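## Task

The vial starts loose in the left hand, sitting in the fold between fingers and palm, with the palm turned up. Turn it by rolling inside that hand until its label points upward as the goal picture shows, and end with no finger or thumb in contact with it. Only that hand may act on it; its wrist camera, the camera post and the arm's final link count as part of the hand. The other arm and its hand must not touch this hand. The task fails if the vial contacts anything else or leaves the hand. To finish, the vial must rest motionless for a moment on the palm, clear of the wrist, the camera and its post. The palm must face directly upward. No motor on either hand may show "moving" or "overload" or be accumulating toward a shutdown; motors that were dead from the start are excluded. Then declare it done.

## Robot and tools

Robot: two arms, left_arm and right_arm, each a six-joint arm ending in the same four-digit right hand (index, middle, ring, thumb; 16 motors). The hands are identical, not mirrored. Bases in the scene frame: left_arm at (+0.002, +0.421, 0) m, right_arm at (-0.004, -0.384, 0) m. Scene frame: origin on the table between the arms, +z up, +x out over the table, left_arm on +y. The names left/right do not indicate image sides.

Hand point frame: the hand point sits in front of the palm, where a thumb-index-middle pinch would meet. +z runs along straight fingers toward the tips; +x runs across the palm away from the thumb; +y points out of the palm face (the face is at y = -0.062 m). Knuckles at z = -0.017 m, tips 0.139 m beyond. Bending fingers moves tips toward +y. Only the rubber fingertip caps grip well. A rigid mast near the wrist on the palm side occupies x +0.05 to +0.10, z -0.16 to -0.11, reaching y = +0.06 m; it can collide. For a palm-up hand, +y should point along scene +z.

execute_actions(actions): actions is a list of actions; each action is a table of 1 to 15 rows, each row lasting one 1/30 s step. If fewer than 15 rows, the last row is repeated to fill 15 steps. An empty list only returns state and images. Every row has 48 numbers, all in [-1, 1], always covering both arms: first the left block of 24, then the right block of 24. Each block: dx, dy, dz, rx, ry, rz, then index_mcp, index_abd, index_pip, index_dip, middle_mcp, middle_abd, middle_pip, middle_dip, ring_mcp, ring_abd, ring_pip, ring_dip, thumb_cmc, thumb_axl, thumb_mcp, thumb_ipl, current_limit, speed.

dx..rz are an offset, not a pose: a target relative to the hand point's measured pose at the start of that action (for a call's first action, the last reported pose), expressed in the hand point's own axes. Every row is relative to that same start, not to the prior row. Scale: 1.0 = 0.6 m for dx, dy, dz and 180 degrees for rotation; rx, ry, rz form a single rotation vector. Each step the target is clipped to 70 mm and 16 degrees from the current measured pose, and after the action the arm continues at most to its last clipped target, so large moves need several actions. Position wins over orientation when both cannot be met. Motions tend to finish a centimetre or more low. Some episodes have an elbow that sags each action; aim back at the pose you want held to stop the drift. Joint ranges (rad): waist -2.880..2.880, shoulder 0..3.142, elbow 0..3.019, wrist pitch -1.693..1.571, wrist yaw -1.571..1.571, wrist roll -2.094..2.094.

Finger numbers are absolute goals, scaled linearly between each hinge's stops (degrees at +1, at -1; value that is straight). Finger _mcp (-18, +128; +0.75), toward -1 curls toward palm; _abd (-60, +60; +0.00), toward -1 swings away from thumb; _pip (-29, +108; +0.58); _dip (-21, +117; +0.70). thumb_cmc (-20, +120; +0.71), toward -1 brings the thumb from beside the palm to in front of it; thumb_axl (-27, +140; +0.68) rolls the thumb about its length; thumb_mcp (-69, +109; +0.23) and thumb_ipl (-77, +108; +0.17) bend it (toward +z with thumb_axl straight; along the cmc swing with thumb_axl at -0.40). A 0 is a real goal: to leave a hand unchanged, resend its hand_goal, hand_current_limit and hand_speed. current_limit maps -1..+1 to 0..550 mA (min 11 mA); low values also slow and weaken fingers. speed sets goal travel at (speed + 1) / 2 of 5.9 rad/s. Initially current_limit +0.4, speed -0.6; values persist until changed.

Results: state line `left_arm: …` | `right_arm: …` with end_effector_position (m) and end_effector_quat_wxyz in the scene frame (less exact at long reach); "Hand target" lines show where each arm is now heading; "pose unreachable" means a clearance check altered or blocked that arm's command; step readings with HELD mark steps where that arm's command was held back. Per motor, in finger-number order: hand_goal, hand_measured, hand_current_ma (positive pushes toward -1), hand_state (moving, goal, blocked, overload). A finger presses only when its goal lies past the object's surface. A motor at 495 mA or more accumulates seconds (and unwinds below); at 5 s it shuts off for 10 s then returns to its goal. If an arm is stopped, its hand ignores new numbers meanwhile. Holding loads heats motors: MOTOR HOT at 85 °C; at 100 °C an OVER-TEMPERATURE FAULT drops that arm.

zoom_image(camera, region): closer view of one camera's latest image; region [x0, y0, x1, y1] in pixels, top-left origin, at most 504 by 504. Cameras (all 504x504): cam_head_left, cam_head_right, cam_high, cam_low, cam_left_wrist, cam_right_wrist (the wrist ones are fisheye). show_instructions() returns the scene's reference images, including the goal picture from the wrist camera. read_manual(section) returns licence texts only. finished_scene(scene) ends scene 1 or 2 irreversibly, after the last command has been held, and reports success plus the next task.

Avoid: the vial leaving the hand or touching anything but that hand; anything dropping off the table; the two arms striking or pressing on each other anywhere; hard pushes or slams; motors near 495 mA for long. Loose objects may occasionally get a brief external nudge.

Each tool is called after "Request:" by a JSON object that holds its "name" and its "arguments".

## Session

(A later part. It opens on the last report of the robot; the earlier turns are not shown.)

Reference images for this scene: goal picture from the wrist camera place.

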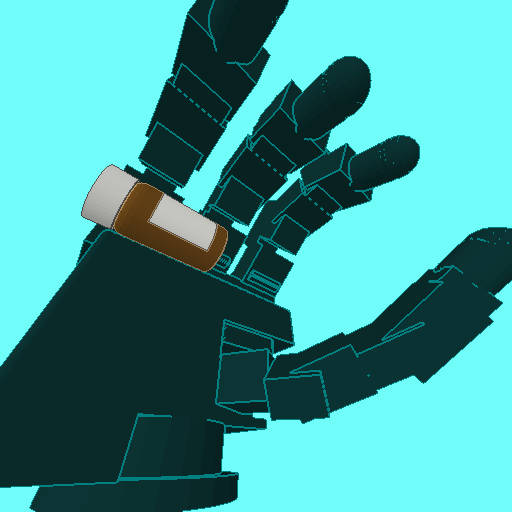

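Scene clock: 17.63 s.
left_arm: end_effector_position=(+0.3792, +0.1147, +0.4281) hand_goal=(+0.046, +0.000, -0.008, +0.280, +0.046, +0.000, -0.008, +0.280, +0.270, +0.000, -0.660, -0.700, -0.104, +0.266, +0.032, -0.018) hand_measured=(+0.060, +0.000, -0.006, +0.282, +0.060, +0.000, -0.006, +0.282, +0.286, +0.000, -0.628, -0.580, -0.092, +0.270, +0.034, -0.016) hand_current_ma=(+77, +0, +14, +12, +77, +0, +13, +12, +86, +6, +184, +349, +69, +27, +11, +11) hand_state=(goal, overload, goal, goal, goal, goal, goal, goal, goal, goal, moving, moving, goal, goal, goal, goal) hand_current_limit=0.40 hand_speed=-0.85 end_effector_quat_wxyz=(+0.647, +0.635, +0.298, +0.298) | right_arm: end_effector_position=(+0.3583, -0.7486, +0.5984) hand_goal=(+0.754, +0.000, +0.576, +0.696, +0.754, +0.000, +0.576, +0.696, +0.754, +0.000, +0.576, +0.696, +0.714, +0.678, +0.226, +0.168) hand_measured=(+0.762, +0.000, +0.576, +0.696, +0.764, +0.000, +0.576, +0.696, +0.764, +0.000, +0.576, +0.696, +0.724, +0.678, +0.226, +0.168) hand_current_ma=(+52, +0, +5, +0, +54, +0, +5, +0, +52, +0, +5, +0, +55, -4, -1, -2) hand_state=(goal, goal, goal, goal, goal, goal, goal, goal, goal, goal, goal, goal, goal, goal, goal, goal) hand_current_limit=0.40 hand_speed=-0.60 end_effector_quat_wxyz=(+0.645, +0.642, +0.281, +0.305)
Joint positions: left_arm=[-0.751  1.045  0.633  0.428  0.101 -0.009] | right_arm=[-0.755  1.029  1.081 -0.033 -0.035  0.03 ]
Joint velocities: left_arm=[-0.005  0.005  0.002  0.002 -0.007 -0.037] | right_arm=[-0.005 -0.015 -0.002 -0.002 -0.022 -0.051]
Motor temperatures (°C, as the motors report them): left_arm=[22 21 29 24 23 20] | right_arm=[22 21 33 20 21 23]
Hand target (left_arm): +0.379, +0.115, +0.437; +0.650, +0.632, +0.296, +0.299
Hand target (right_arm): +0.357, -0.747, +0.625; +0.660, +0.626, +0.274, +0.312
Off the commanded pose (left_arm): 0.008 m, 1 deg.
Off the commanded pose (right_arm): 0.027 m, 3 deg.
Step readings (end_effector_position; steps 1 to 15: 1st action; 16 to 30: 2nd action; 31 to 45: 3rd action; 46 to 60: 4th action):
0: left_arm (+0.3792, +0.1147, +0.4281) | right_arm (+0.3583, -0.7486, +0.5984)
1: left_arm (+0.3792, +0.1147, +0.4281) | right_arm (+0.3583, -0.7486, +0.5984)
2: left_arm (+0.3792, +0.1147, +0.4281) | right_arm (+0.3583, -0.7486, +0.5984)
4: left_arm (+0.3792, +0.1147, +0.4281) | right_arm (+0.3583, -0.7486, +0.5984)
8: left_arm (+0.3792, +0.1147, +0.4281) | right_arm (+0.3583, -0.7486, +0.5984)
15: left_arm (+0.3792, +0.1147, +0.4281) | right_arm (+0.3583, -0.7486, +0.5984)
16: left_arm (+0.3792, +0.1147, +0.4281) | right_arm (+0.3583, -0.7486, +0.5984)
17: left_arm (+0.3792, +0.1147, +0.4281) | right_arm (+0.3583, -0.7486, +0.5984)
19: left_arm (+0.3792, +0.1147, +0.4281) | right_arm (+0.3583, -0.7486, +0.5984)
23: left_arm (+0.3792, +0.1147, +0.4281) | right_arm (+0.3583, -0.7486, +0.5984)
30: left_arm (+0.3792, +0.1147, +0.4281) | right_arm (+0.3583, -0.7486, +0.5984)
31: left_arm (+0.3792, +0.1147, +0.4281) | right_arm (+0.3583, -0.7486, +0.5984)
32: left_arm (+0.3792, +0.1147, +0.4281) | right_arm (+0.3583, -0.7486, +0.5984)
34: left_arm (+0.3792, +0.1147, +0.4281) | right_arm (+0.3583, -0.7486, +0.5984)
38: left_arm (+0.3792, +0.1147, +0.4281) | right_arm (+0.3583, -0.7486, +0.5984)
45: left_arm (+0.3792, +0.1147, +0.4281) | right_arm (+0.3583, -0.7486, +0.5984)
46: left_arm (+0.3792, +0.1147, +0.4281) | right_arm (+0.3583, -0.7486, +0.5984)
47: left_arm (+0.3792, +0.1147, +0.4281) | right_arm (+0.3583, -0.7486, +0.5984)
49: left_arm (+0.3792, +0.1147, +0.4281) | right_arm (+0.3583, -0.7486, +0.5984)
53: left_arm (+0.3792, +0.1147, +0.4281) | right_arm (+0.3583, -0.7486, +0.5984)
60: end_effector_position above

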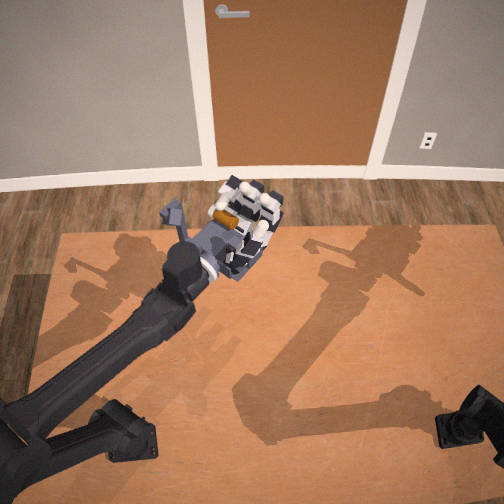

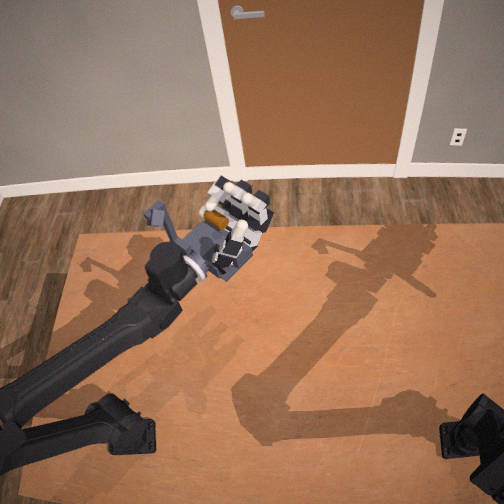

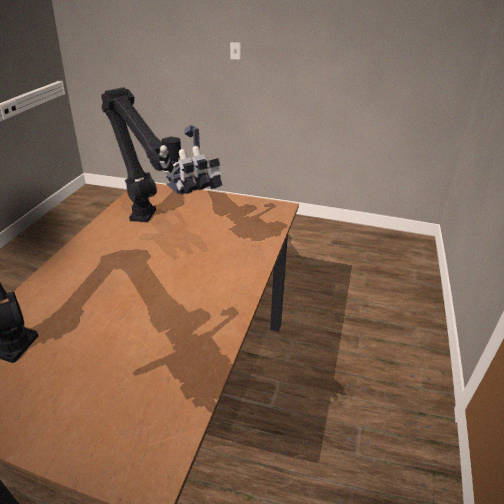

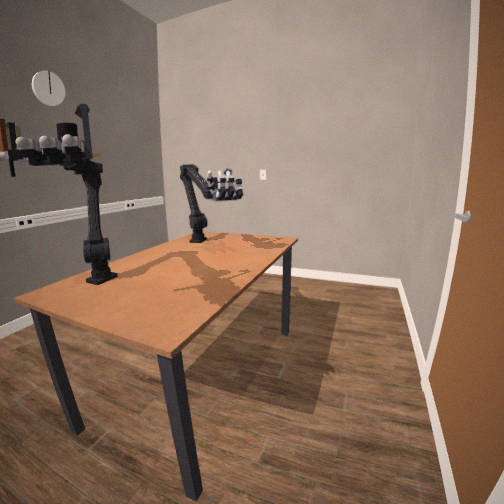

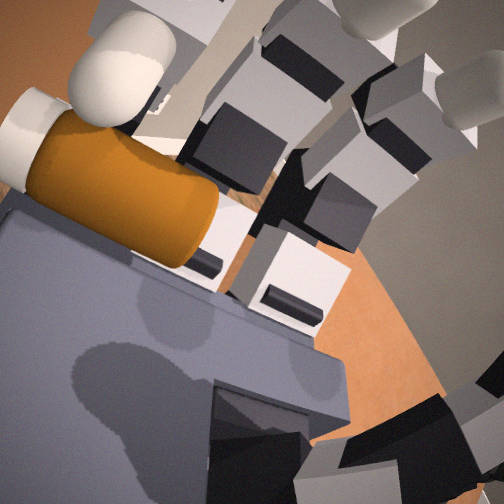

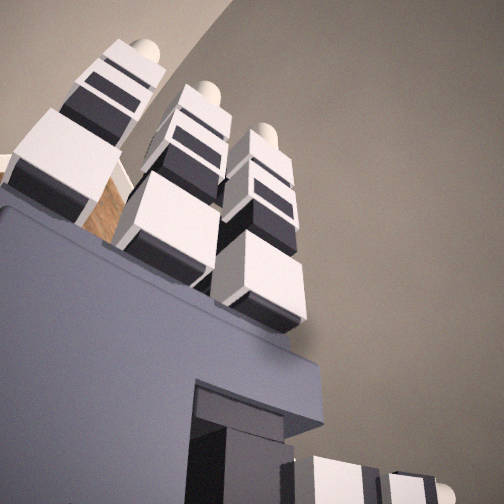

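Request:
{"name": "execute_actions", "arguments": {"actions": [[[0,0.014,0,-0.003,0,0,0.046,0,-0.008,0.28,0.046,0,-0.008,0.28,0.27,0,-0.57,-0.88,-0.104,0.266,0.032,-0.018,0.4,-0.85,0,0.045,0,-0.015,0,0,0.754,0,0.576,0.696,0.754,0,0.576,0.696,0.754,0,0.576,0.696,0.714,0.678,0.226,0.168,0.4,-0.6]],[[0,0.014,0,-0.003,0,0,0.046,0,-0.008,0.28,0.046,0,-0.008,0.28,0.27,0,-0.57,-0.88,-0.104,0.266,0.032,-0.018,0.4,-0.85,0,0.045,0,-0.015,0,0,0.754,0,0.576,0.696,0.754,0,0.576,0.696,0.754,0,0.576,0.696,0.714,0.678,0.226,0.168,0.4,-0.6]],[[0,0.014,0,-0.003,0,0,0.046,0,-0.008,0.28,0.046,0,-0.008,0.28,0.27,0,-0.25,-0.8,-0.104,0.266,0.032,-0.018,0.4,-0.6,0,0.045,0,-0.015,0,0,0.754,0,0.576,0.696,0.754,0,0.576,0.696,0.754,0,0.576,0.696,0.714,0.678,0.226,0.168,0.4,-0.6]],[[0,0.014,0,-0.003,0,0,0.046,0,-0.008,0.28,0.046,0,-0.008,0.28,0.27,0,-0.42,-0.33,-0.104,0.266,0.032,-0.018,0.4,-0.6,0,0.045,0,-0.015,0,0,0.754,0,0.576,0.696,0.754,0,0.576,0.696,0.754,0,0.576,0.696,0.714,0.678,0.226,0.168,0.4,-0.6]],[[0,0.014,0,-0.003,0,0,0.046,0,-0.008,0.28,0.046,0,-0.008,0.28,0.27,0,-0.86,-0.33,-0.104,0.266,0.032,-0.018,0.4,-0.6,0,0.045,0,-0.015,0,0,0.754,0,0.576,0.696,0.754,0,0.576,0.696,0.754,0,0.576,0.696,0.714,0.678,0.226,0.168,0.4,-0.6]],[[0,0.014,0,-0.003,0,0,0.046,0,-0.008,0.28,0.046,0,-0.008,0.28,0.27,0,-0.76,-0.52,-0.104,0.266,0.032,-0.018,0.4,-0.85,0,0.045,0,-0.015,0,0,0.754,0,0.576,0.696,0.754,0,0.576,0.696,0.754,0,0.576,0.696,0.714,0.678,0.226,0.168,0.4,-0.6]],[[0,0.014,0,-0.003,0,0,0.046,0,-0.008,0.28,0.046,0,-0.008,0.28,0.27,0,-0.66,-0.7,-0.104,0.266,0.032,-0.018,0.4,-0.85,0,0.045,0,-0.015,0,0,0.754,0,0.576,0.696,0.754,0,0.576,0.696,0.754,0,0.576,0.696,0.714,0.678,0.226,0.168,0.4,-0.6]],[[0,0.014,0,-0.003,0,0,0.046,0,-0.008,0.28,0.046,0,-0.008,0.28,0.27,0,-0.57,-0.88,-0.104,0.266,0.032,-0.018,0.4,-0.85,0,0.045,0,-0.015,0,0,0.754,0,0.576,0.696,0.754,0,0.576,0.696,0.754,0,0.576,0.696,0.714,0.678,0.226,0.168,0.4,-0.6]],[[0,0.014,0,-0.003,0,0,0.046,0,-0.008,0.28,0.046,0,-0.008,0.28,0.27,0,-0.57,-0.88,-0.104,0.266,0.032,-0.018,0.4,-0.85,0,0.045,0,-0.015,0,0,0.754,0,0.576,0.696,0.754,0,0.576,0.696,0.754,0,0.576,0.696,0.714,0.678,0.226,0.168,0.4,-0.6]]]}}

Scene clock: 22.83 s.
left_arm: end_effector_position=(+0.3792, +0.1147, +0.4281) hand_goal=(+0.046, +0.000, -0.008, +0.280, +0.046, +0.000, -0.008, +0.280, +0.270, +0.000, -0.570, -0.880, -0.104, +0.266, +0.032, -0.018) hand_measured=(+0.060, +0.000, -0.006, +0.282, +0.060, +0.000, -0.006, +0.282, +0.286, +0.002, -0.528, -0.722, -0.092, +0.270, +0.034, -0.016) hand_current_ma=(+77, +0, +14, +12, +77, +0, +13, +12, +88, +8, +213, +385, +69, +27, +11, +11) hand_state=(goal, overload, goal, goal, goal, goal, goal, goal, goal, goal, blocked, blocked, goal, goal, goal, goal) hand_current_limit=0.40 hand_speed=-0.85 end_effector_quat_wxyz=(+0.647, +0.635, +0.298, +0.298) | right_arm: end_effector_position=(+0.3583, -0.7486, +0.5984) hand_goal=(+0.754, +0.000, +0.576, +0.696, +0.754, +0.000, +0.576, +0.696, +0.754, +0.000, +0.576, +0.696, +0.714, +0.678, +0.226, +0.168) hand_measured=(+0.762, +0.000, +0.576, +0.696, +0.764, +0.000, +0.576, +0.696, +0.764, +0.000, +0.576, +0.696, +0.724, +0.678, +0.226, +0.168) hand_current_ma=(+52, +0, +5, +0, +54, +0, +5, +0, +52, +0, +5, +0, +55, -4, -1, -2) hand_state=(goal, goal, goal, goal, goal, goal, goal, goal, goal, goal, goal, goal, goal, goal, goal, goal) hand_current_limit=0.40 hand_speed=-0.60 end_effector_quat_wxyz=(+0.645, +0.642, +0.281, +0.305)
Joint positions: left_arm=[-0.751  1.045  0.633  0.428  0.101 -0.009] | right_arm=[-0.755  1.029  1.081 -0.033 -0.035  0.03 ]
Joint velocities: left_arm=[-0.005  0.005 -0.002 -0.007 -0.007 -0.051] | right_arm=[-0.005 -0.015 -0.007 -0.017 -0.022 -0.051]
Motor temperatures (°C, as the motors report them): left_arm=[22 21 29 24 23 20] | right_arm=[22 21 34 20 21 23]
Hand target (left_arm): +0.379, +0.115, +0.437; +0.650, +0.632, +0.296, +0.299
Hand target (right_arm): +0.357, -0.747, +0.625; +0.660, +0.626, +0.274, +0.312
Off the commanded pose (left_arm): 0.008 m, 1 deg.
Off the commanded pose (right_arm): 0.027 m, 3 deg.
Step readings (end_effector_position; steps 1 to 15: 1st action; 16 to 30: 2nd action; 31 to 45: 3rd action; 46 to 60: 4th action; 61 to 75: 5th action; 76 to 90: 6th action; 91 to 105: 7th action; 106 to 120: 8th action; 121 to 135: 9th action):
0: left_arm (+0.3792, +0.1147, +0.4281) | right_arm (+0.3583, -0.7486, +0.5984)
1: left_arm (+0.3792, +0.1147, +0.4281) | right_arm (+0.3583, -0.7486, +0.5984)
2: left_arm (+0.3792, +0.1147, +0.4281) | right_arm (+0.3583, -0.7486, +0.5984)
4: left_arm (+0.3792, +0.1147, +0.4281) | right_arm (+0.3583, -0.7486, +0.5984)
8: left_arm (+0.3792, +0.1147, +0.4281) | right_arm (+0.3583, -0.7486, +0.5984)
15: left_arm (+0.3792, +0.1147, +0.4281) | right_arm (+0.3583, -0.7486, +0.5984)
16: left_arm (+0.3792, +0.1147, +0.4281) | right_arm (+0.3583, -0.7486, +0.5984)
17: left_arm (+0.3792, +0.1147, +0.4281) | right_arm (+0.3583, -0.7486, +0.5984)
19: left_arm (+0.3792, +0.1147, +0.4281) | right_arm (+0.3583, -0.7486, +0.5984)
23: left_arm (+0.3792, +0.1147, +0.4281) | right_arm (+0.3583, -0.7486, +0.5984)
30: left_arm (+0.3792, +0.1147, +0.4281) | right_arm (+0.3583, -0.7486, +0.5984)
31: left_arm (+0.3792, +0.1147, +0.4281) | right_arm (+0.3583, -0.7486, +0.5984)
32: left_arm (+0.3792, +0.1147, +0.4281) | right_arm (+0.3583, -0.7486, +0.5984)
34: left_arm (+0.3792, +0.1147, +0.4281) | right_arm (+0.3583, -0.7486, +0.5984)
38: left_arm (+0.3792, +0.1147, +0.4281) | right_arm (+0.3583, -0.7486, +0.5984)
45: left_arm (+0.3792, +0.1147, +0.4281) | right_arm (+0.3583, -0.7486, +0.5984)
46: left_arm (+0.3792, +0.1147, +0.4281) | right_arm (+0.3583, -0.7486, +0.5984)
47: left_arm (+0.3792, +0.1147, +0.4281) | right_arm (+0.3583, -0.7486, +0.5984)
49: left_arm (+0.3792, +0.1147, +0.4281) | right_arm (+0.3583, -0.7486, +0.5984)
53: left_arm (+0.3792, +0.1147, +0.4281) | right_arm (+0.3583, -0.7486, +0.5984)
60: left_arm (+0.3792, +0.1147, +0.4281) | right_arm (+0.3583, -0.7486, +0.5984)
61: left_arm (+0.3792, +0.1147, +0.4281) | right_arm (+0.3583, -0.7486, +0.5984)
62: left_arm (+0.3792, +0.1147, +0.4281) | right_arm (+0.3583, -0.7486, +0.5984)
64: left_arm (+0.3792, +0.1147, +0.4281) | right_arm (+0.3583, -0.7486, +0.5984)
68: left_arm (+0.3792, +0.1147, +0.4281) | right_arm (+0.3583, -0.7486, +0.5984)
75: left_arm (+0.3792, +0.1147, +0.4281) | right_arm (+0.3583, -0.7486, +0.5984)
76: left_arm (+0.3792, +0.1147, +0.4281) | right_arm (+0.3583, -0.7486, +0.5984)
77: left_arm (+0.3792, +0.1147, +0.4281) | right_arm (+0.3583, -0.7486, +0.5984)
79: left_arm (+0.3792, +0.1147, +0.4281) | right_arm (+0.3583, -0.7486, +0.5984)
83: left_arm (+0.3792, +0.1147, +0.4281) | right_arm (+0.3583, -0.7486, +0.5984)
90: left_arm (+0.3792, +0.1147, +0.4281) | right_arm (+0.3583, -0.7486, +0.5984)
91: left_arm (+0.3792, +0.1147, +0.4281) | right_arm (+0.3583, -0.7486, +0.5984)
92: left_arm (+0.3792, +0.1147, +0.4281) | right_arm (+0.3583, -0.7486, +0.5984)
94: left_arm (+0.3792, +0.1147, +0.4281) | right_arm (+0.3583, -0.7486, +0.5984)
98: left_arm (+0.3792, +0.1147, +0.4281) | right_arm (+0.3583, -0.7486, +0.5984)
105: left_arm (+0.3792, +0.1147, +0.4281) | right_arm (+0.3583, -0.7486, +0.5984)
106: left_arm (+0.3792, +0.1147, +0.4281) | right_arm (+0.3583, -0.7486, +0.5984)
107: left_arm (+0.3792, +0.1147, +0.4281) | right_arm (+0.3583, -0.7486, +0.5984)
109: left_arm (+0.3792, +0.1147, +0.4281) | right_arm (+0.3583, -0.7486, +0.5984)
113: left_arm (+0.3792, +0.1147, +0.4281) | right_arm (+0.3583, -0.7486, +0.5984)
120: left_arm (+0.3792, +0.1147, +0.4281) | right_arm (+0.3583, -0.7486, +0.5984)
121: left_arm (+0.3792, +0.1147, +0.4281) | right_arm (+0.3583, -0.7486, +0.5984)
122: left_arm (+0.3792, +0.1147, +0.4281) | right_arm (+0.3583, -0.7486, +0.5984)
124: left_arm (+0.3792, +0.1147, +0.4281) | right_arm (+0.3583, -0.7486, +0.5984)
128: left_arm (+0.3792, +0.1147, +0.4281) | right_arm (+0.3583, -0.7486, +0.5984)
135: end_effector_position above

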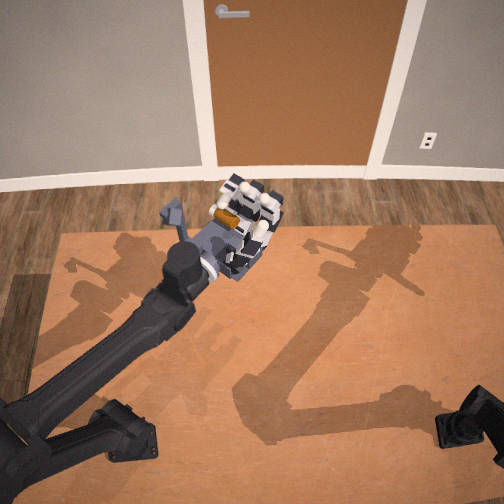

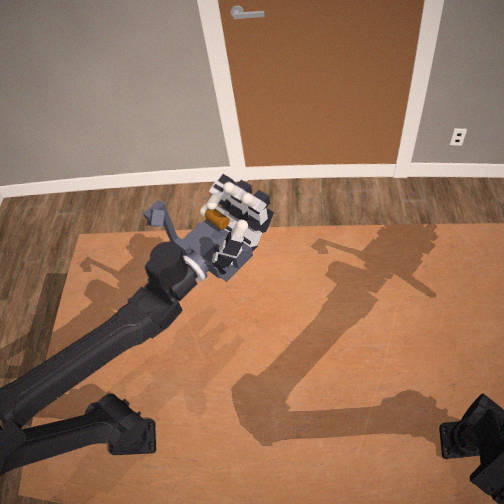

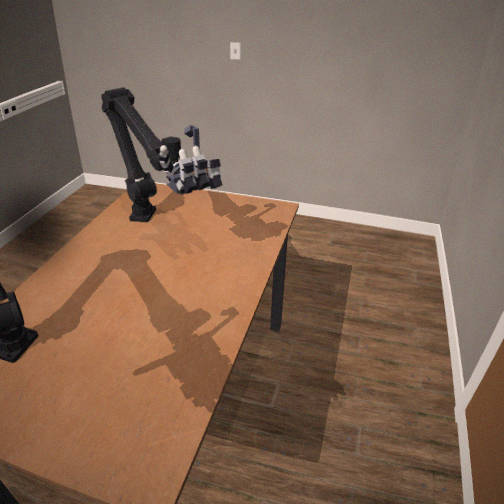

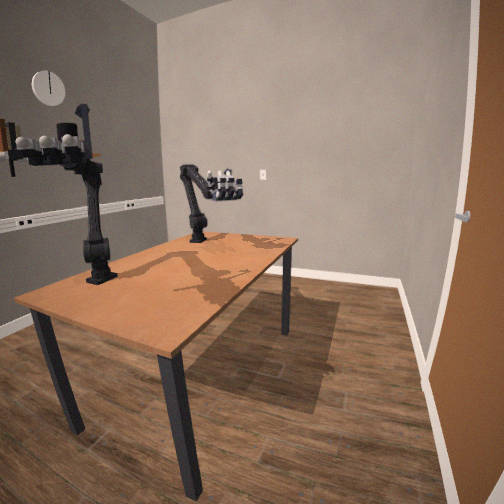

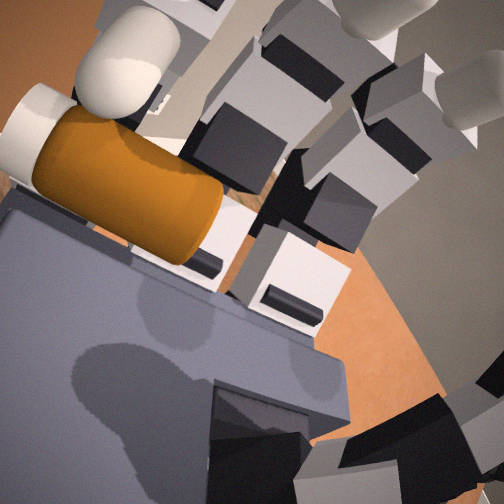

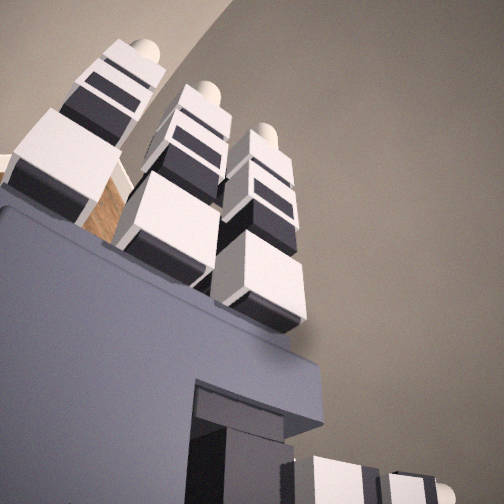

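Request:
{"name": "execute_actions", "arguments": {"actions": [[[0,0.014,0,-0.003,0,0,0.046,0,-0.008,0.28,-0.2,0,0.2,0.28,0.45,0,-0.62,-0.88,-0.104,0.266,0.032,-0.018,0.4,-0.85,0,0.045,0,-0.015,0,0,0.754,0,0.576,0.696,0.754,0,0.576,0.696,0.754,0,0.576,0.696,0.714,0.678,0.226,0.168,0.4,-0.6]],[[0,0.014,0,-0.003,0,0,0.046,0,-0.008,0.28,-0.2,0,0.2,0.28,0.45,0,-0.62,-0.88,-0.104,0.266,0.032,-0.018,0.4,-0.85,0,0.045,0,-0.015,0,0,0.754,0,0.576,0.696,0.754,0,0.576,0.696,0.754,0,0.576,0.696,0.714,0.678,0.226,0.168,0.4,-0.6]]]}}

Scene clock: 24.03 s.
left_arm: end_effector_position=(+0.3792, +0.1147, +0.4281) hand_goal=(+0.046, +0.000, -0.008, +0.280, -0.200, +0.000, +0.200, +0.280, +0.450, +0.000, -0.620, -0.880, -0.104, +0.266, +0.032, -0.018) hand_measured=(+0.060, +0.000, -0.006, +0.282, -0.188, +0.000, +0.198, +0.282, +0.456, +0.000, -0.618, -0.878, -0.092, +0.270, +0.034, -0.016) hand_current_ma=(+77, +0, +14, +12, +66, +0, -15, +12, +29, +4, +10, +12, +69, +27, +11, +11) hand_state=(goal, overload, goal, goal, goal, goal, goal, goal, goal, goal, goal, goal, goal, goal, goal, goal) hand_current_limit=0.40 hand_speed=-0.85 end_effector_quat_wxyz=(+0.647, +0.635, +0.298, +0.298) | right_arm: end_effector_position=(+0.3583, -0.7486, +0.5984) hand_goal=(+0.754, +0.000, +0.576, +0.696, +0.754, +0.000, +0.576, +0.696, +0.754, +0.000, +0.576, +0.696, +0.714, +0.678, +0.226, +0.168) hand_measured=(+0.762, +0.000, +0.576, +0.696, +0.764, +0.000, +0.576, +0.696, +0.764, +0.000, +0.576, +0.696, +0.724, +0.678, +0.226, +0.168) hand_current_ma=(+52, +0, +5, +0, +54, +0, +5, +0, +52, +0, +5, +0, +55, -4, -1, -2) hand_state=(goal, goal, goal, goal, goal, goal, goal, goal, goal, goal, goal, goal, goal, goal, goal, goal) hand_current_limit=0.40 hand_speed=-0.60 end_effector_quat_wxyz=(+0.645, +0.642, +0.281, +0.305)
Joint positions: left_arm=[-0.751  1.045  0.633  0.428  0.101 -0.009] | right_arm=[-0.755  1.029  1.081 -0.033 -0.035  0.03 ]
Joint velocities: left_arm=[-0.005 -0.015 -0.007 -0.012  0.051 -0.037] | right_arm=[-0.015  0.015  0.012  0.007 -0.037  0.007]
Motor temperatures (°C, as the motors report them): left_arm=[22 21 30 24 23 20] | right_arm=[22 21 34 20 21 23]
Hand target (left_arm): +0.379, +0.115, +0.437; +0.650, +0.632, +0.296, +0.299
Hand target (right_arm): +0.357, -0.747, +0.625; +0.660, +0.626, +0.274, +0.312
Off the commanded pose (left_arm): 0.008 m, 1 deg.
Off the commanded pose (right_arm): 0.027 m, 3 deg.
Step readings (end_effector_position; steps 1 to 15: 1st action; 16 to 30: 2nd action):
0: left_arm (+0.3792, +0.1147, +0.4281) | right_arm (+0.3583, -0.7486, +0.5984)
1: left_arm (+0.3792, +0.1147, +0.4281) | right_arm (+0.3583, -0.7486, +0.5984)
2: left_arm (+0.3792, +0.1147, +0.4281) | right_arm (+0.3583, -0.7486, +0.5984)
4: left_arm (+0.3792, +0.1147, +0.4281) | right_arm (+0.3583, -0.7486, +0.5984)
8: left_arm (+0.3792, +0.1147, +0.4281) | right_arm (+0.3583, -0.7486, +0.5984)
15: left_arm (+0.3792, +0.1147, +0.4281) | right_arm (+0.3583, -0.7486, +0.5984)
16: left_arm (+0.3792, +0.1147, +0.4281) | right_arm (+0.3583, -0.7486, +0.5984)
17: left_arm (+0.3792, +0.1147, +0.4281) | right_arm (+0.3583, -0.7486, +0.5984)
19: left_arm (+0.3792, +0.1147, +0.4281) | right_arm (+0.3583, -0.7486, +0.5984)
23: left_arm (+0.3792, +0.1147, +0.4281) | right_arm (+0.3583, -0.7486, +0.5984)
30: end_effector_position above

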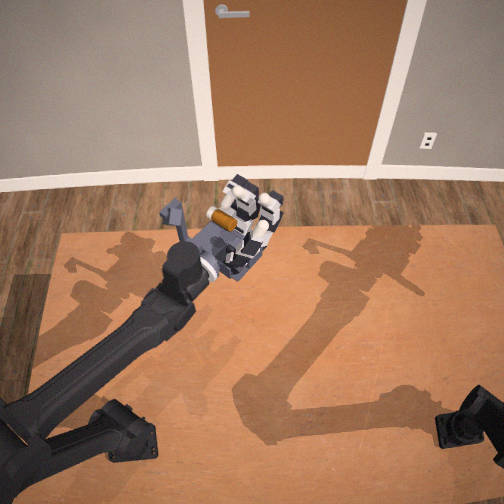

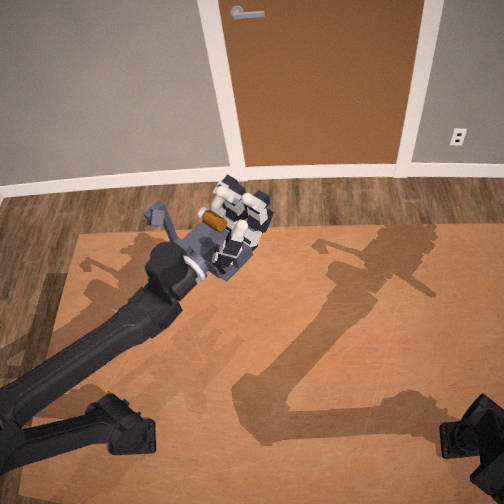

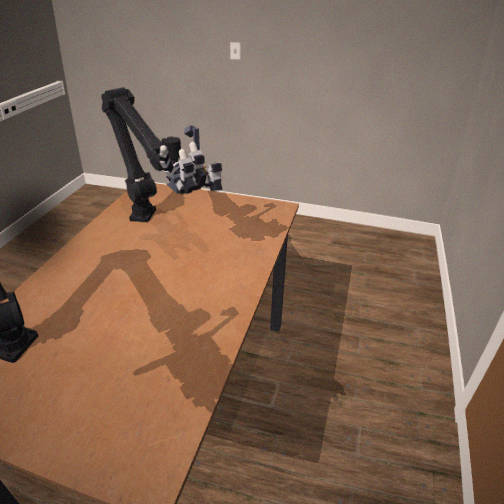

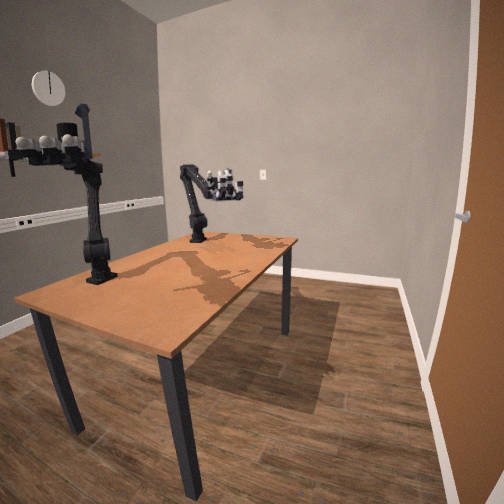

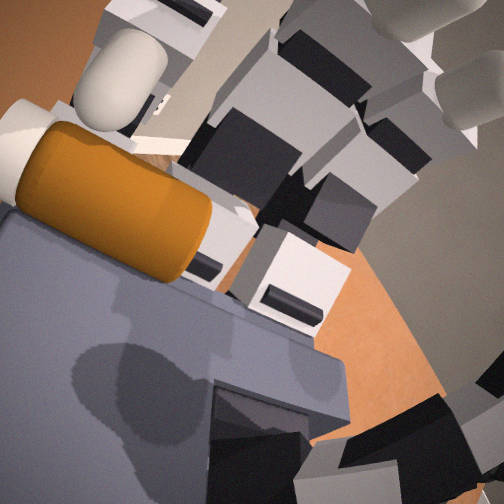

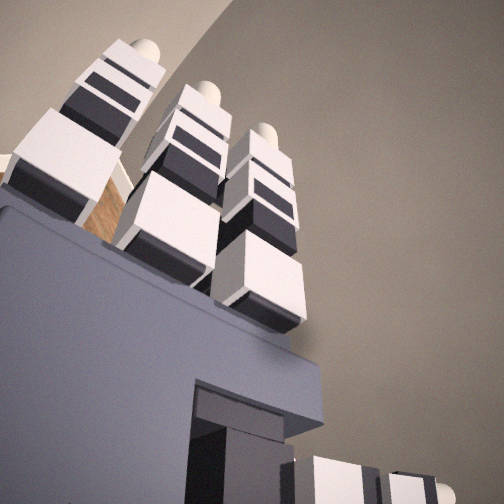

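Matches the scene‑1 successful end state. Repeat the full stroke.

Request:
{"name": "execute_actions", "arguments": {"actions": [[[0,0.014,0,-0.003,0,0,0.046,0,-0.008,0.28,-0.2,0,0.2,0.28,0.4,0,-0.25,-0.8,-0.104,0.266,0.032,-0.018,0.4,-0.6,0,0.045,0,-0.015,0,0,0.754,0,0.576,0.696,0.754,0,0.576,0.696,0.754,0,0.576,0.696,0.714,0.678,0.226,0.168,0.4,-0.6]],[[0,0.014,0,-0.003,0,0,0.046,0,-0.008,0.28,-0.2,0,0.2,0.28,0.27,0,-0.42,-0.33,-0.104,0.266,0.032,-0.018,0.4,-0.6,0,0.045,0,-0.015,0,0,0.754,0,0.576,0.696,0.754,0,0.576,0.696,0.754,0,0.576,0.696,0.714,0.678,0.226,0.168,0.4,-0.6]],[[0,0.014,0,-0.003,0,0,0.046,0,-0.008,0.28,-0.2,0,0.2,0.28,0.27,0,-0.86,-0.33,-0.104,0.266,0.032,-0.018,0.4,-0.6,0,0.045,0,-0.015,0,0,0.754,0,0.576,0.696,0.754,0,0.576,0.696,0.754,0,0.576,0.696,0.714,0.678,0.226,0.168,0.4,-0.6]],[[0,0.014,0,-0.003,0,0,0.046,0,-0.008,0.28,-0.2,0,0.2,0.28,0.27,0,-0.76,-0.52,-0.104,0.266,0.032,-0.018,0.4,-0.85,0,0.045,0,-0.015,0,0,0.754,0,0.576,0.696,0.754,0,0.576,0.696,0.754,0,0.576,0.696,0.714,0.678,0.226,0.168,0.4,-0.6]],[[0,0.014,0,-0.003,0,0,0.046,0,-0.008,0.28,-0.2,0,0.2,0.28,0.27,0,-0.66,-0.7,-0.104,0.266,0.032,-0.018,0.4,-0.85,0,0.045,0,-0.015,0,0,0.754,0,0.576,0.696,0.754,0,0.576,0.696,0.754,0,0.576,0.696,0.714,0.678,0.226,0.168,0.4,-0.6]],[[0,0.014,0,-0.003,0,0,0.046,0,-0.008,0.28,-0.2,0,0.2,0.28,0.27,0,-0.57,-0.88,-0.104,0.266,0.032,-0.018,0.4,-0.85,0,0.045,0,-0.015,0,0,0.754,0,0.576,0.696,0.754,0,0.576,0.696,0.754,0,0.576,0.696,0.714,0.678,0.226,0.168,0.4,-0.6]],[[0,0.014,0,-0.003,0,0,0.046,0,-0.008,0.28,-0.2,0,0.2,0.28,0.45,0,-0.62,-0.88,-0.104,0.266,0.032,-0.018,0.4,-0.85,0,0.045,0,-0.015,0,0,0.754,0,0.576,0.696,0.754,0,0.576,0.696,0.754,0,0.576,0.696,0.714,0.678,0.226,0.168,0.4,-0.6]],[[0,0.014,0,-0.003,0,0,0.046,0,-0.008,0.28,-0.2,0,0.2,0.28,0.45,0,-0.62,-0.88,-0.104,0.266,0.032,-0.018,0.4,-0.85,0,0.045,0,-0.015,0,0,0.754,0,0.576,0.696,0.754,0,0.576,0.696,0.754,0,0.576,0.696,0.714,0.678,0.226,0.168,0.4,-0.6]]]}}

Scene clock: 28.53 s.
left_arm: end_effector_position=(+0.3790, +0.1148, +0.4285) hand_goal=(+0.046, +0.000, -0.008, +0.280, -0.200, +0.000, +0.200, +0.280, +0.450, +0.000, -0.620, -0.880, -0.104, +0.266, +0.032, -0.018) hand_measured=(+0.060, +0.000, -0.006, +0.282, -0.190, +0.000, +0.198, +0.282, +0.456, +0.000, -0.618, -0.878, -0.092, +0.270, +0.034, -0.016) hand_current_ma=(+77, +0, +14, +12, +59, +0, -15, +12, +29, +4, +9, +12, +69, +27, +11, +11) hand_state=(goal, overload, goal, goal, goal, goal, goal, goal, goal, goal, goal, goal, goal, goal, goal, goal) hand_current_limit=0.40 hand_speed=-0.85 end_effector_quat_wxyz=(+0.648, +0.635, +0.298, +0.298) | right_arm: end_effector_position=(+0.3583, -0.7486, +0.5984) hand_goal=(+0.754, +0.000, +0.576, +0.696, +0.754, +0.000, +0.576, +0.696, +0.754, +0.000, +0.576, +0.696, +0.714, +0.678, +0.226, +0.168) hand_measured=(+0.762, +0.000, +0.576, +0.696, +0.764, +0.000, +0.576, +0.696, +0.764, +0.000, +0.576, +0.696, +0.724, +0.678, +0.226, +0.168) hand_current_ma=(+52, +0, +5, +0, +54, +0, +5, +0, +52, +0, +5, +0, +55, -4, -1, -2) hand_state=(goal, goal, goal, goal, goal, goal, goal, goal, goal, goal, goal, goal, goal, goal, goal, goal) hand_current_limit=0.40 hand_speed=-0.60 end_effector_quat_wxyz=(+0.645, +0.642, +0.281, +0.305)
Joint positions: left_arm=[-0.751  1.044  0.633  0.428  0.101 -0.009] | right_arm=[-0.755  1.029  1.081 -0.033 -0.035  0.03 ]
Joint velocities: left_arm=[-0.005 -0.005 -0.017 -0.002 -0.022 -0.11 ] | right_arm=[-0.005  0.005  0.002  0.002  0.022 -0.007]
Motor temperatures (°C, as the motors report them): left_arm=[22 21 30 24 23 20] | right_arm=[22 21 35 20 21 23]
Hand target (left_arm): +0.379, +0.115, +0.437; +0.651, +0.632, +0.296, +0.300
Hand target (right_arm): +0.357, -0.747, +0.625; +0.660, +0.626, +0.274, +0.312
Off the commanded pose (left_arm): 0.008 m, 1 deg.
Off the commanded pose (right_arm): 0.027 m, 3 deg.
Step readings (end_effector_position; steps 1 to 15: 1st action; 16 to 30: 2nd action; 31 to 45: 3rd action; 46 to 60: 4th action; 61 to 75: 5th action; 76 to 90: 6th action; 91 to 105: 7th action; 106 to 120: 8th action):
0: left_arm (+0.3792, +0.1147, +0.4281) | right_arm (+0.3583, -0.7486, +0.5984)
1: left_arm (+0.3792, +0.1147, +0.4281) | right_arm (+0.3583, -0.7486, +0.5984)
2: left_arm (+0.3792, +0.1147, +0.4281) | right_arm (+0.3583, -0.7486, +0.5984)
4: left_arm (+0.3791, +0.1148, +0.4283) | right_arm (+0.3583, -0.7486, +0.5984)
8: left_arm (+0.3791, +0.1148, +0.4283) | right_arm (+0.3583, -0.7486, +0.5984)
15: left_arm (+0.3791, +0.1148, +0.4283) | right_arm (+0.3583, -0.7486, +0.5984)
16: left_arm (+0.3791, +0.1148, +0.4283) | right_arm (+0.3583, -0.7486, +0.5984)
17: left_arm (+0.3791, +0.1148, +0.4283) | right_arm (+0.3583, -0.7486, +0.5984)
19: left_arm (+0.3791, +0.1148, +0.4283) | right_arm (+0.3583, -0.7486, +0.5984)
23: left_arm (+0.3790, +0.1148, +0.4285) | right_arm (+0.3583, -0.7486, +0.5984)
30: left_arm (+0.3790, +0.1148, +0.4285) | right_arm (+0.3583, -0.7486, +0.5984)
31: left_arm (+0.3790, +0.1148, +0.4285) | right_arm (+0.3583, -0.7486, +0.5984)
32: left_arm (+0.3790, +0.1148, +0.4285) | right_arm (+0.3583, -0.7486, +0.5984)
34: left_arm (+0.3790, +0.1148, +0.4285) | right_arm (+0.3583, -0.7486, +0.5984)
38: left_arm (+0.3790, +0.1148, +0.4285) | right_arm (+0.3583, -0.7486, +0.5984)
45: left_arm (+0.3790, +0.1148, +0.4285) | right_arm (+0.3583, -0.7486, +0.5984)
46: left_arm (+0.3790, +0.1148, +0.4285) | right_arm (+0.3583, -0.7486, +0.5984)
47: left_arm (+0.3790, +0.1148, +0.4285) | right_arm (+0.3583, -0.7486, +0.5984)
49: left_arm (+0.3790, +0.1148, +0.4285) | right_arm (+0.3583, -0.7486, +0.5984)
53: left_arm (+0.3790, +0.1148, +0.4285) | right_arm (+0.3583, -0.7486, +0.5984)
60: left_arm (+0.3790, +0.1148, +0.4285) | right_arm (+0.3583, -0.7486, +0.5984)
61: left_arm (+0.3790, +0.1148, +0.4285) | right_arm (+0.3583, -0.7486, +0.5984)
62: left_arm (+0.3790, +0.1148, +0.4285) | right_arm (+0.3583, -0.7486, +0.5984)
64: left_arm (+0.3790, +0.1148, +0.4285) | right_arm (+0.3583, -0.7486, +0.5984)
68: left_arm (+0.3790, +0.1148, +0.4285) | right_arm (+0.3583, -0.7486, +0.5984)
75: left_arm (+0.3790, +0.1148, +0.4285) | right_arm (+0.3583, -0.7486, +0.5984)
76: left_arm (+0.3790, +0.1148, +0.4285) | right_arm (+0.3583, -0.7486, +0.5984)
77: left_arm (+0.3790, +0.1148, +0.4285) | right_arm (+0.3583, -0.7486, +0.5984)
79: left_arm (+0.3790, +0.1148, +0.4285) | right_arm (+0.3583, -0.7486, +0.5984)
83: left_arm (+0.3790, +0.1148, +0.4285) | right_arm (+0.3583, -0.7486, +0.5984)
90: left_arm (+0.3790, +0.1148, +0.4285) | right_arm (+0.3583, -0.7486, +0.5984)
91: left_arm (+0.3790, +0.1148, +0.4285) | right_arm (+0.3583, -0.7486, +0.5984)
92: left_arm (+0.3790, +0.1148, +0.4285) | right_arm (+0.3583, -0.7486, +0.5984)
94: left_arm (+0.3790, +0.1148, +0.4285) | right_arm (+0.3583, -0.7486, +0.5984)
98: left_arm (+0.3790, +0.1148, +0.4285) | right_arm (+0.3583, -0.7486, +0.5984)
105: left_arm (+0.3790, +0.1148, +0.4285) | right_arm (+0.3583, -0.7486, +0.5984)
106: left_arm (+0.3790, +0.1148, +0.4285) | right_arm (+0.3583, -0.7486, +0.5984)
107: left_arm (+0.3790, +0.1148, +0.4285) | right_arm (+0.3583, -0.7486, +0.5984)
109: left_arm (+0.3790, +0.1148, +0.4285) | right_arm (+0.3583, -0.7486, +0.5984)
113: left_arm (+0.3790, +0.1148, +0.4285) | right_arm (+0.3583, -0.7486, +0.5984)
120: end_effector_position above

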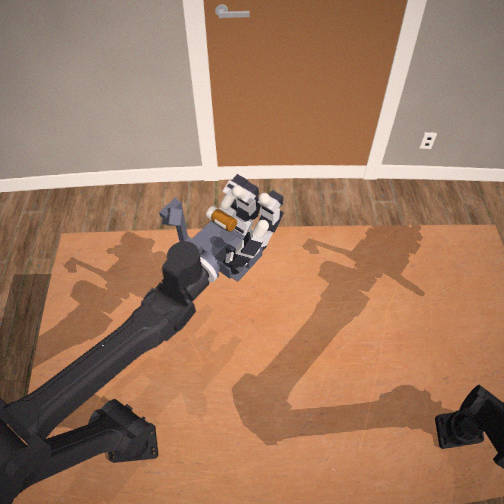

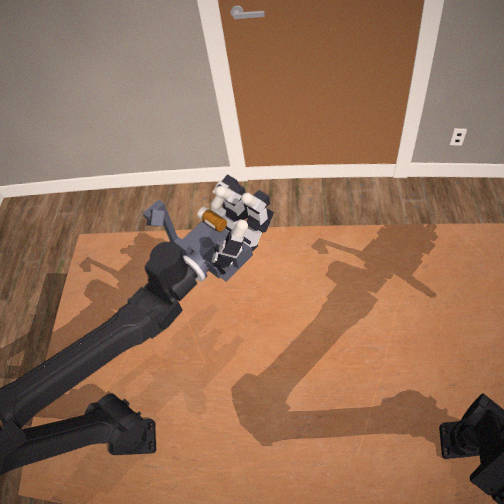

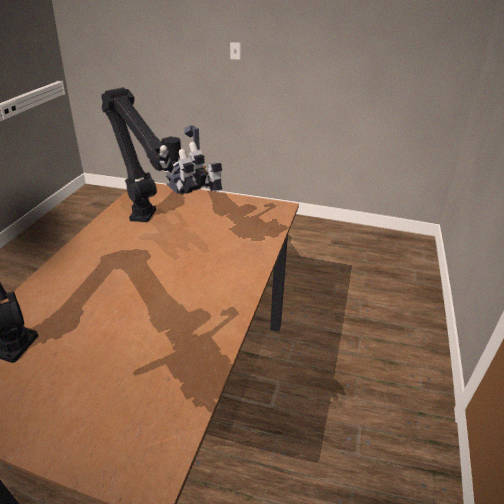

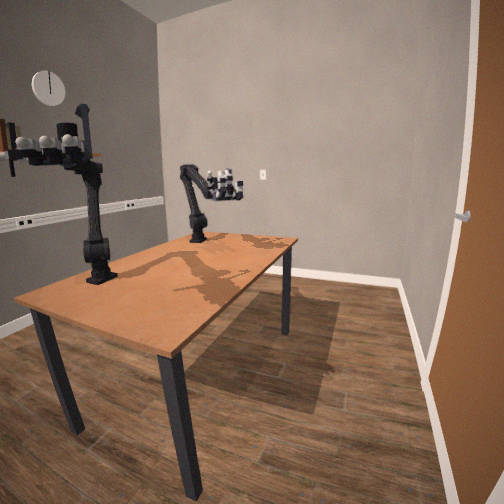

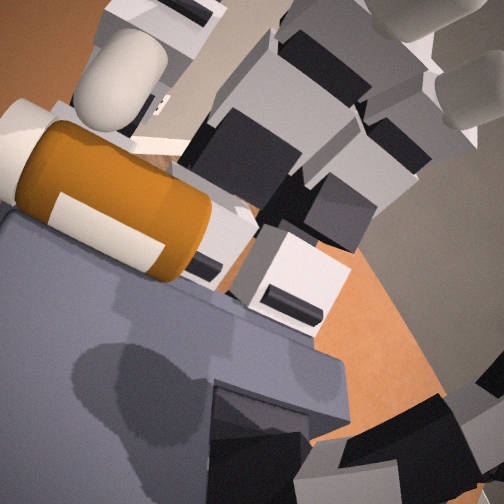

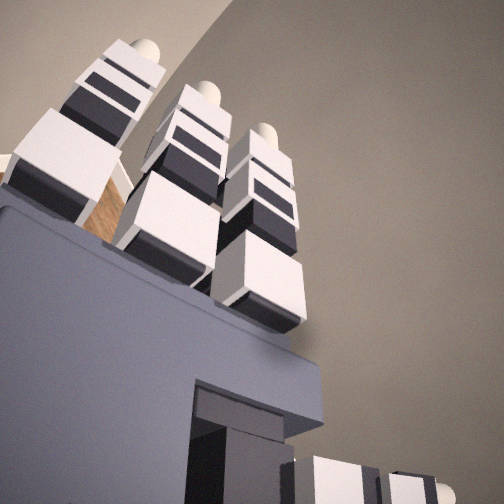

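Working. Again.

Request:
{"name": "execute_actions", "arguments": {"actions": [[[0,0.014,0,-0.003,0,0,0.046,0,-0.008,0.28,-0.2,0,0.2,0.28,0.4,0,-0.25,-0.8,-0.104,0.266,0.032,-0.018,0.4,-0.6,0,0.045,0,-0.015,0,0,0.754,0,0.576,0.696,0.754,0,0.576,0.696,0.754,0,0.576,0.696,0.714,0.678,0.226,0.168,0.4,-0.6]],[[0,0.014,0,-0.003,0,0,0.046,0,-0.008,0.28,-0.2,0,0.2,0.28,0.27,0,-0.42,-0.33,-0.104,0.266,0.032,-0.018,0.4,-0.6,0,0.045,0,-0.015,0,0,0.754,0,0.576,0.696,0.754,0,0.576,0.696,0.754,0,0.576,0.696,0.714,0.678,0.226,0.168,0.4,-0.6]],[[0,0.014,0,-0.003,0,0,0.046,0,-0.008,0.28,-0.2,0,0.2,0.28,0.27,0,-0.86,-0.33,-0.104,0.266,0.032,-0.018,0.4,-0.6,0,0.045,0,-0.015,0,0,0.754,0,0.576,0.696,0.754,0,0.576,0.696,0.754,0,0.576,0.696,0.714,0.678,0.226,0.168,0.4,-0.6]],[[0,0.014,0,-0.003,0,0,0.046,0,-0.008,0.28,-0.2,0,0.2,0.28,0.27,0,-0.76,-0.52,-0.104,0.266,0.032,-0.018,0.4,-0.85,0,0.045,0,-0.015,0,0,0.754,0,0.576,0.696,0.754,0,0.576,0.696,0.754,0,0.576,0.696,0.714,0.678,0.226,0.168,0.4,-0.6]],[[0,0.014,0,-0.003,0,0,0.046,0,-0.008,0.28,-0.2,0,0.2,0.28,0.27,0,-0.66,-0.7,-0.104,0.266,0.032,-0.018,0.4,-0.85,0,0.045,0,-0.015,0,0,0.754,0,0.576,0.696,0.754,0,0.576,0.696,0.754,0,0.576,0.696,0.714,0.678,0.226,0.168,0.4,-0.6]],[[0,0.014,0,-0.003,0,0,0.046,0,-0.008,0.28,-0.2,0,0.2,0.28,0.27,0,-0.57,-0.88,-0.104,0.266,0.032,-0.018,0.4,-0.85,0,0.045,0,-0.015,0,0,0.754,0,0.576,0.696,0.754,0,0.576,0.696,0.754,0,0.576,0.696,0.714,0.678,0.226,0.168,0.4,-0.6]],[[0,0.014,0,-0.003,0,0,0.046,0,-0.008,0.28,-0.2,0,0.2,0.28,0.45,0,-0.62,-0.88,-0.104,0.266,0.032,-0.018,0.4,-0.85,0,0.045,0,-0.015,0,0,0.754,0,0.576,0.696,0.754,0,0.576,0.696,0.754,0,0.576,0.696,0.714,0.678,0.226,0.168,0.4,-0.6]],[[0,0.014,0,-0.003,0,0,0.046,0,-0.008,0.28,-0.2,0,0.2,0.28,0.45,0,-0.62,-0.88,-0.104,0.266,0.032,-0.018,0.4,-0.85,0,0.045,0,-0.015,0,0,0.754,0,0.576,0.696,0.754,0,0.576,0.696,0.754,0,0.576,0.696,0.714,0.678,0.226,0.168,0.4,-0.6]]]}}

Scene clock: 33.00 s.
left_arm: end_effector_position=(+0.3788, +0.1150, +0.4288) hand_goal=(+0.046, +0.000, -0.008, +0.280, -0.200, +0.000, +0.200, +0.280, +0.450, +0.000, -0.620, -0.880, -0.104, +0.266, +0.032, -0.018) hand_measured=(+0.060, +0.000, -0.006, +0.282, -0.190, +0.000, +0.198, +0.282, +0.456, +0.000, -0.618, -0.878, -0.092, +0.270, +0.034, -0.016) hand_current_ma=(+77, +0, +14, +12, +59, +0, -15, +12, +29, +4, +9, +12, +69, +27, +11, +11) hand_state=(goal, overload, goal, goal, goal, goal, goal, goal, goal, goal, goal, goal, goal, goal, goal, goal) hand_current_limit=0.40 hand_speed=-0.85 end_effector_quat_wxyz=(+0.648, +0.635, +0.298, +0.298) | right_arm: end_effector_position=(+0.3583, -0.7486, +0.5984) hand_goal=(+0.754, +0.000, +0.576, +0.696, +0.754, +0.000, +0.576, +0.696, +0.754, +0.000, +0.576, +0.696, +0.714, +0.678, +0.226, +0.168) hand_measured=(+0.762, +0.000, +0.576, +0.696, +0.764, +0.000, +0.576, +0.696, +0.764, +0.000, +0.576, +0.696, +0.724, +0.678, +0.226, +0.168) hand_current_ma=(+52, +0, +5, +0, +54, +0, +5, +0, +52, +0, +5, +0, +55, -4, -1, -2) hand_state=(goal, goal, goal, goal, goal, goal, goal, goal, goal, goal, goal, goal, goal, goal, goal, goal) hand_current_limit=0.40 hand_speed=-0.60 end_effector_quat_wxyz=(+0.645, +0.642, +0.281, +0.305)
Joint positions: left_arm=[-0.751  1.043  0.633  0.428  0.101 -0.009] | right_arm=[-0.755  1.029  1.081 -0.033 -0.035  0.03 ]
Joint velocities: left_arm=[-0.005 -0.015 -0.007  0.002 -0.037 -0.007] | right_arm=[ 0.005  0.005 -0.002  0.002 -0.022 -0.11 ]
Motor temperatures (°C, as the motors report them): left_arm=[22 22 31 24 23 20] | right_arm=[22 21 36 20 21 23]
Hand target (left_arm): +0.379, +0.115, +0.437; +0.651, +0.632, +0.296, +0.300
Hand target (right_arm): +0.357, -0.747, +0.625; +0.660, +0.626, +0.274, +0.312
Off the commanded pose (left_arm): 0.008 m, 1 deg.
Off the commanded pose (right_arm): 0.027 m, 3 deg.
Step readings (end_effector_position; steps 1 to 15: 1st action; 16 to 30: 2nd action; 31 to 45: 3rd action; 46 to 60: 4th action; 61 to 75: 5th action; 76 to 90: 6th action; 91 to 105: 7th action; 106 to 120: 8th action):
0: left_arm (+0.3790, +0.1148, +0.4285) | right_arm (+0.3583, -0.7486, +0.5984)
1: left_arm (+0.3790, +0.1148, +0.4285) | right_arm (+0.3583, -0.7486, +0.5984)
2: left_arm (+0.3790, +0.1148, +0.4285) | right_arm (+0.3583, -0.7486, +0.5984)
4: left_arm (+0.3790, +0.1148, +0.4285) | right_arm (+0.3583, -0.7486, +0.5984)
8: left_arm (+0.3789, +0.1149, +0.4287) | right_arm (+0.3583, -0.7486, +0.5984)
15: left_arm (+0.3789, +0.1149, +0.4287) | right_arm (+0.3583, -0.7486, +0.5984)
16: left_arm (+0.3789, +0.1149, +0.4287) | right_arm (+0.3583, -0.7486, +0.5984)
17: left_arm (+0.3789, +0.1149, +0.4287) | right_arm (+0.3583, -0.7486, +0.5984)
19: left_arm (+0.3789, +0.1149, +0.4287) | right_arm (+0.3583, -0.7486, +0.5984)
23: left_arm (+0.3789, +0.1149, +0.4287) | right_arm (+0.3583, -0.7486, +0.5984)
30: left_arm (+0.3788, +0.1150, +0.4288) | right_arm (+0.3583, -0.7486, +0.5984)
31: left_arm (+0.3788, +0.1150, +0.4288) | right_arm (+0.3583, -0.7486, +0.5984)
32: left_arm (+0.3788, +0.1150, +0.4288) | right_arm (+0.3583, -0.7486, +0.5984)
34: left_arm (+0.3788, +0.1150, +0.4288) | right_arm (+0.3583, -0.7486, +0.5984)
38: left_arm (+0.3788, +0.1150, +0.4288) | right_arm (+0.3583, -0.7486, +0.5984)
45: left_arm (+0.3788, +0.1150, +0.4288) | right_arm (+0.3583, -0.7486, +0.5984)
46: left_arm (+0.3788, +0.1150, +0.4288) | right_arm (+0.3583, -0.7486, +0.5984)
47: left_arm (+0.3788, +0.1150, +0.4288) | right_arm (+0.3583, -0.7486, +0.5984)
49: left_arm (+0.3788, +0.1150, +0.4288) | right_arm (+0.3583, -0.7486, +0.5984)
53: left_arm (+0.3788, +0.1150, +0.4288) | right_arm (+0.3583, -0.7486, +0.5984)
60: left_arm (+0.3788, +0.1150, +0.4288) | right_arm (+0.3583, -0.7486, +0.5984)
61: left_arm (+0.3788, +0.1150, +0.4288) | right_arm (+0.3583, -0.7486, +0.5984)
62: left_arm (+0.3788, +0.1150, +0.4288) | right_arm (+0.3583, -0.7486, +0.5984)
64: left_arm (+0.3788, +0.1150, +0.4288) | right_arm (+0.3583, -0.7486, +0.5984)
68: left_arm (+0.3788, +0.1150, +0.4288) | right_arm (+0.3583, -0.7486, +0.5984)
75: left_arm (+0.3788, +0.1150, +0.4288) | right_arm (+0.3583, -0.7486, +0.5984)
76: left_arm (+0.3788, +0.1150, +0.4288) | right_arm (+0.3583, -0.7486, +0.5984)
77: left_arm (+0.3788, +0.1150, +0.4288) | right_arm (+0.3583, -0.7486, +0.5984)
79: left_arm (+0.3788, +0.1150, +0.4288) | right_arm (+0.3583, -0.7486, +0.5984)
83: left_arm (+0.3788, +0.1150, +0.4288) | right_arm (+0.3583, -0.7486, +0.5984)
90: left_arm (+0.3788, +0.1150, +0.4288) | right_arm (+0.3583, -0.7486, +0.5984)
91: left_arm (+0.3788, +0.1150, +0.4288) | right_arm (+0.3583, -0.7486, +0.5984)
92: left_arm (+0.3788, +0.1150, +0.4288) | right_arm (+0.3583, -0.7486, +0.5984)
94: left_arm (+0.3788, +0.1150, +0.4288) | right_arm (+0.3583, -0.7486, +0.5984)
98: left_arm (+0.3788, +0.1150, +0.4288) | right_arm (+0.3583, -0.7486, +0.5984)
105: left_arm (+0.3788, +0.1150, +0.4288) | right_arm (+0.3583, -0.7486, +0.5984)
106: left_arm (+0.3788, +0.1150, +0.4288) | right_arm (+0.3583, -0.7486, +0.5984)
107: left_arm (+0.3788, +0.1150, +0.4288) | right_arm (+0.3583, -0.7486, +0.5984)
109: left_arm (+0.3788, +0.1150, +0.4288) | right_arm (+0.3583, -0.7486, +0.5984)
113: left_arm (+0.3788, +0.1150, +0.4288) | right_arm (+0.3583, -0.7486, +0.5984)
120: end_effector_position above

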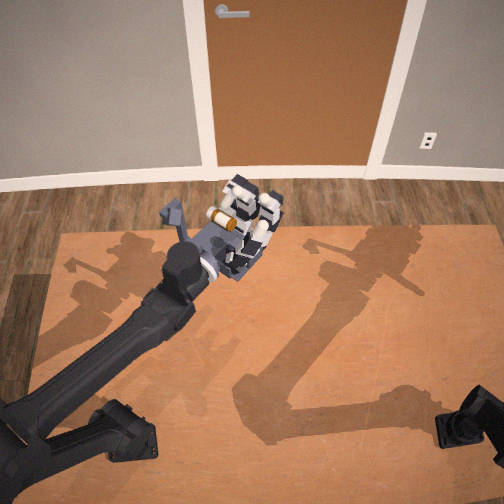

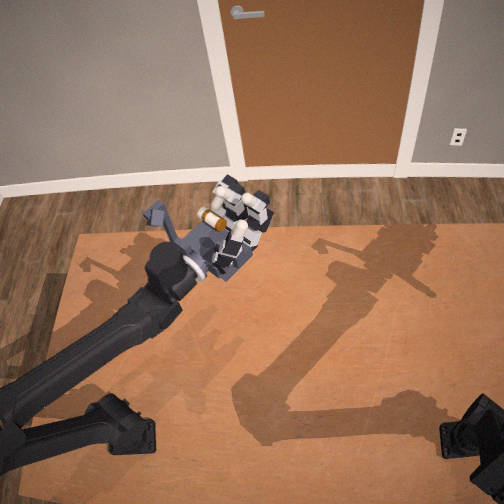

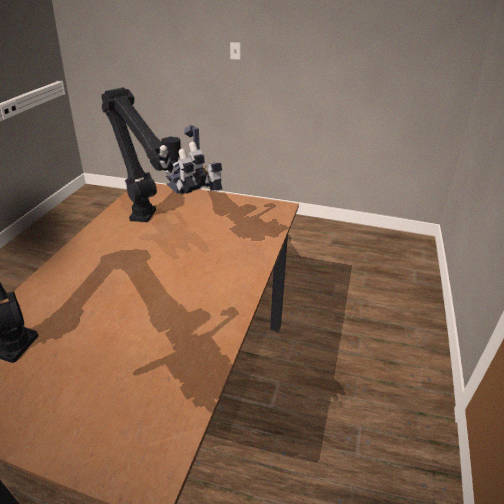

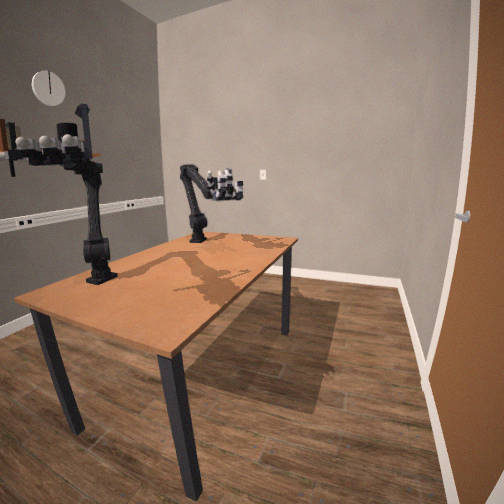

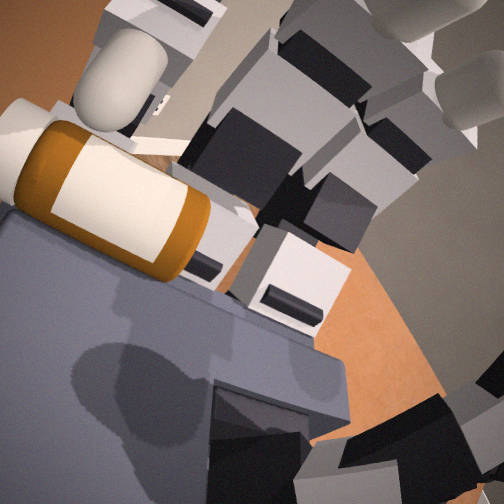

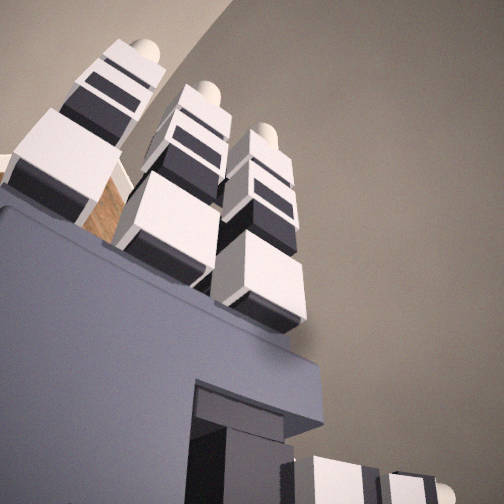

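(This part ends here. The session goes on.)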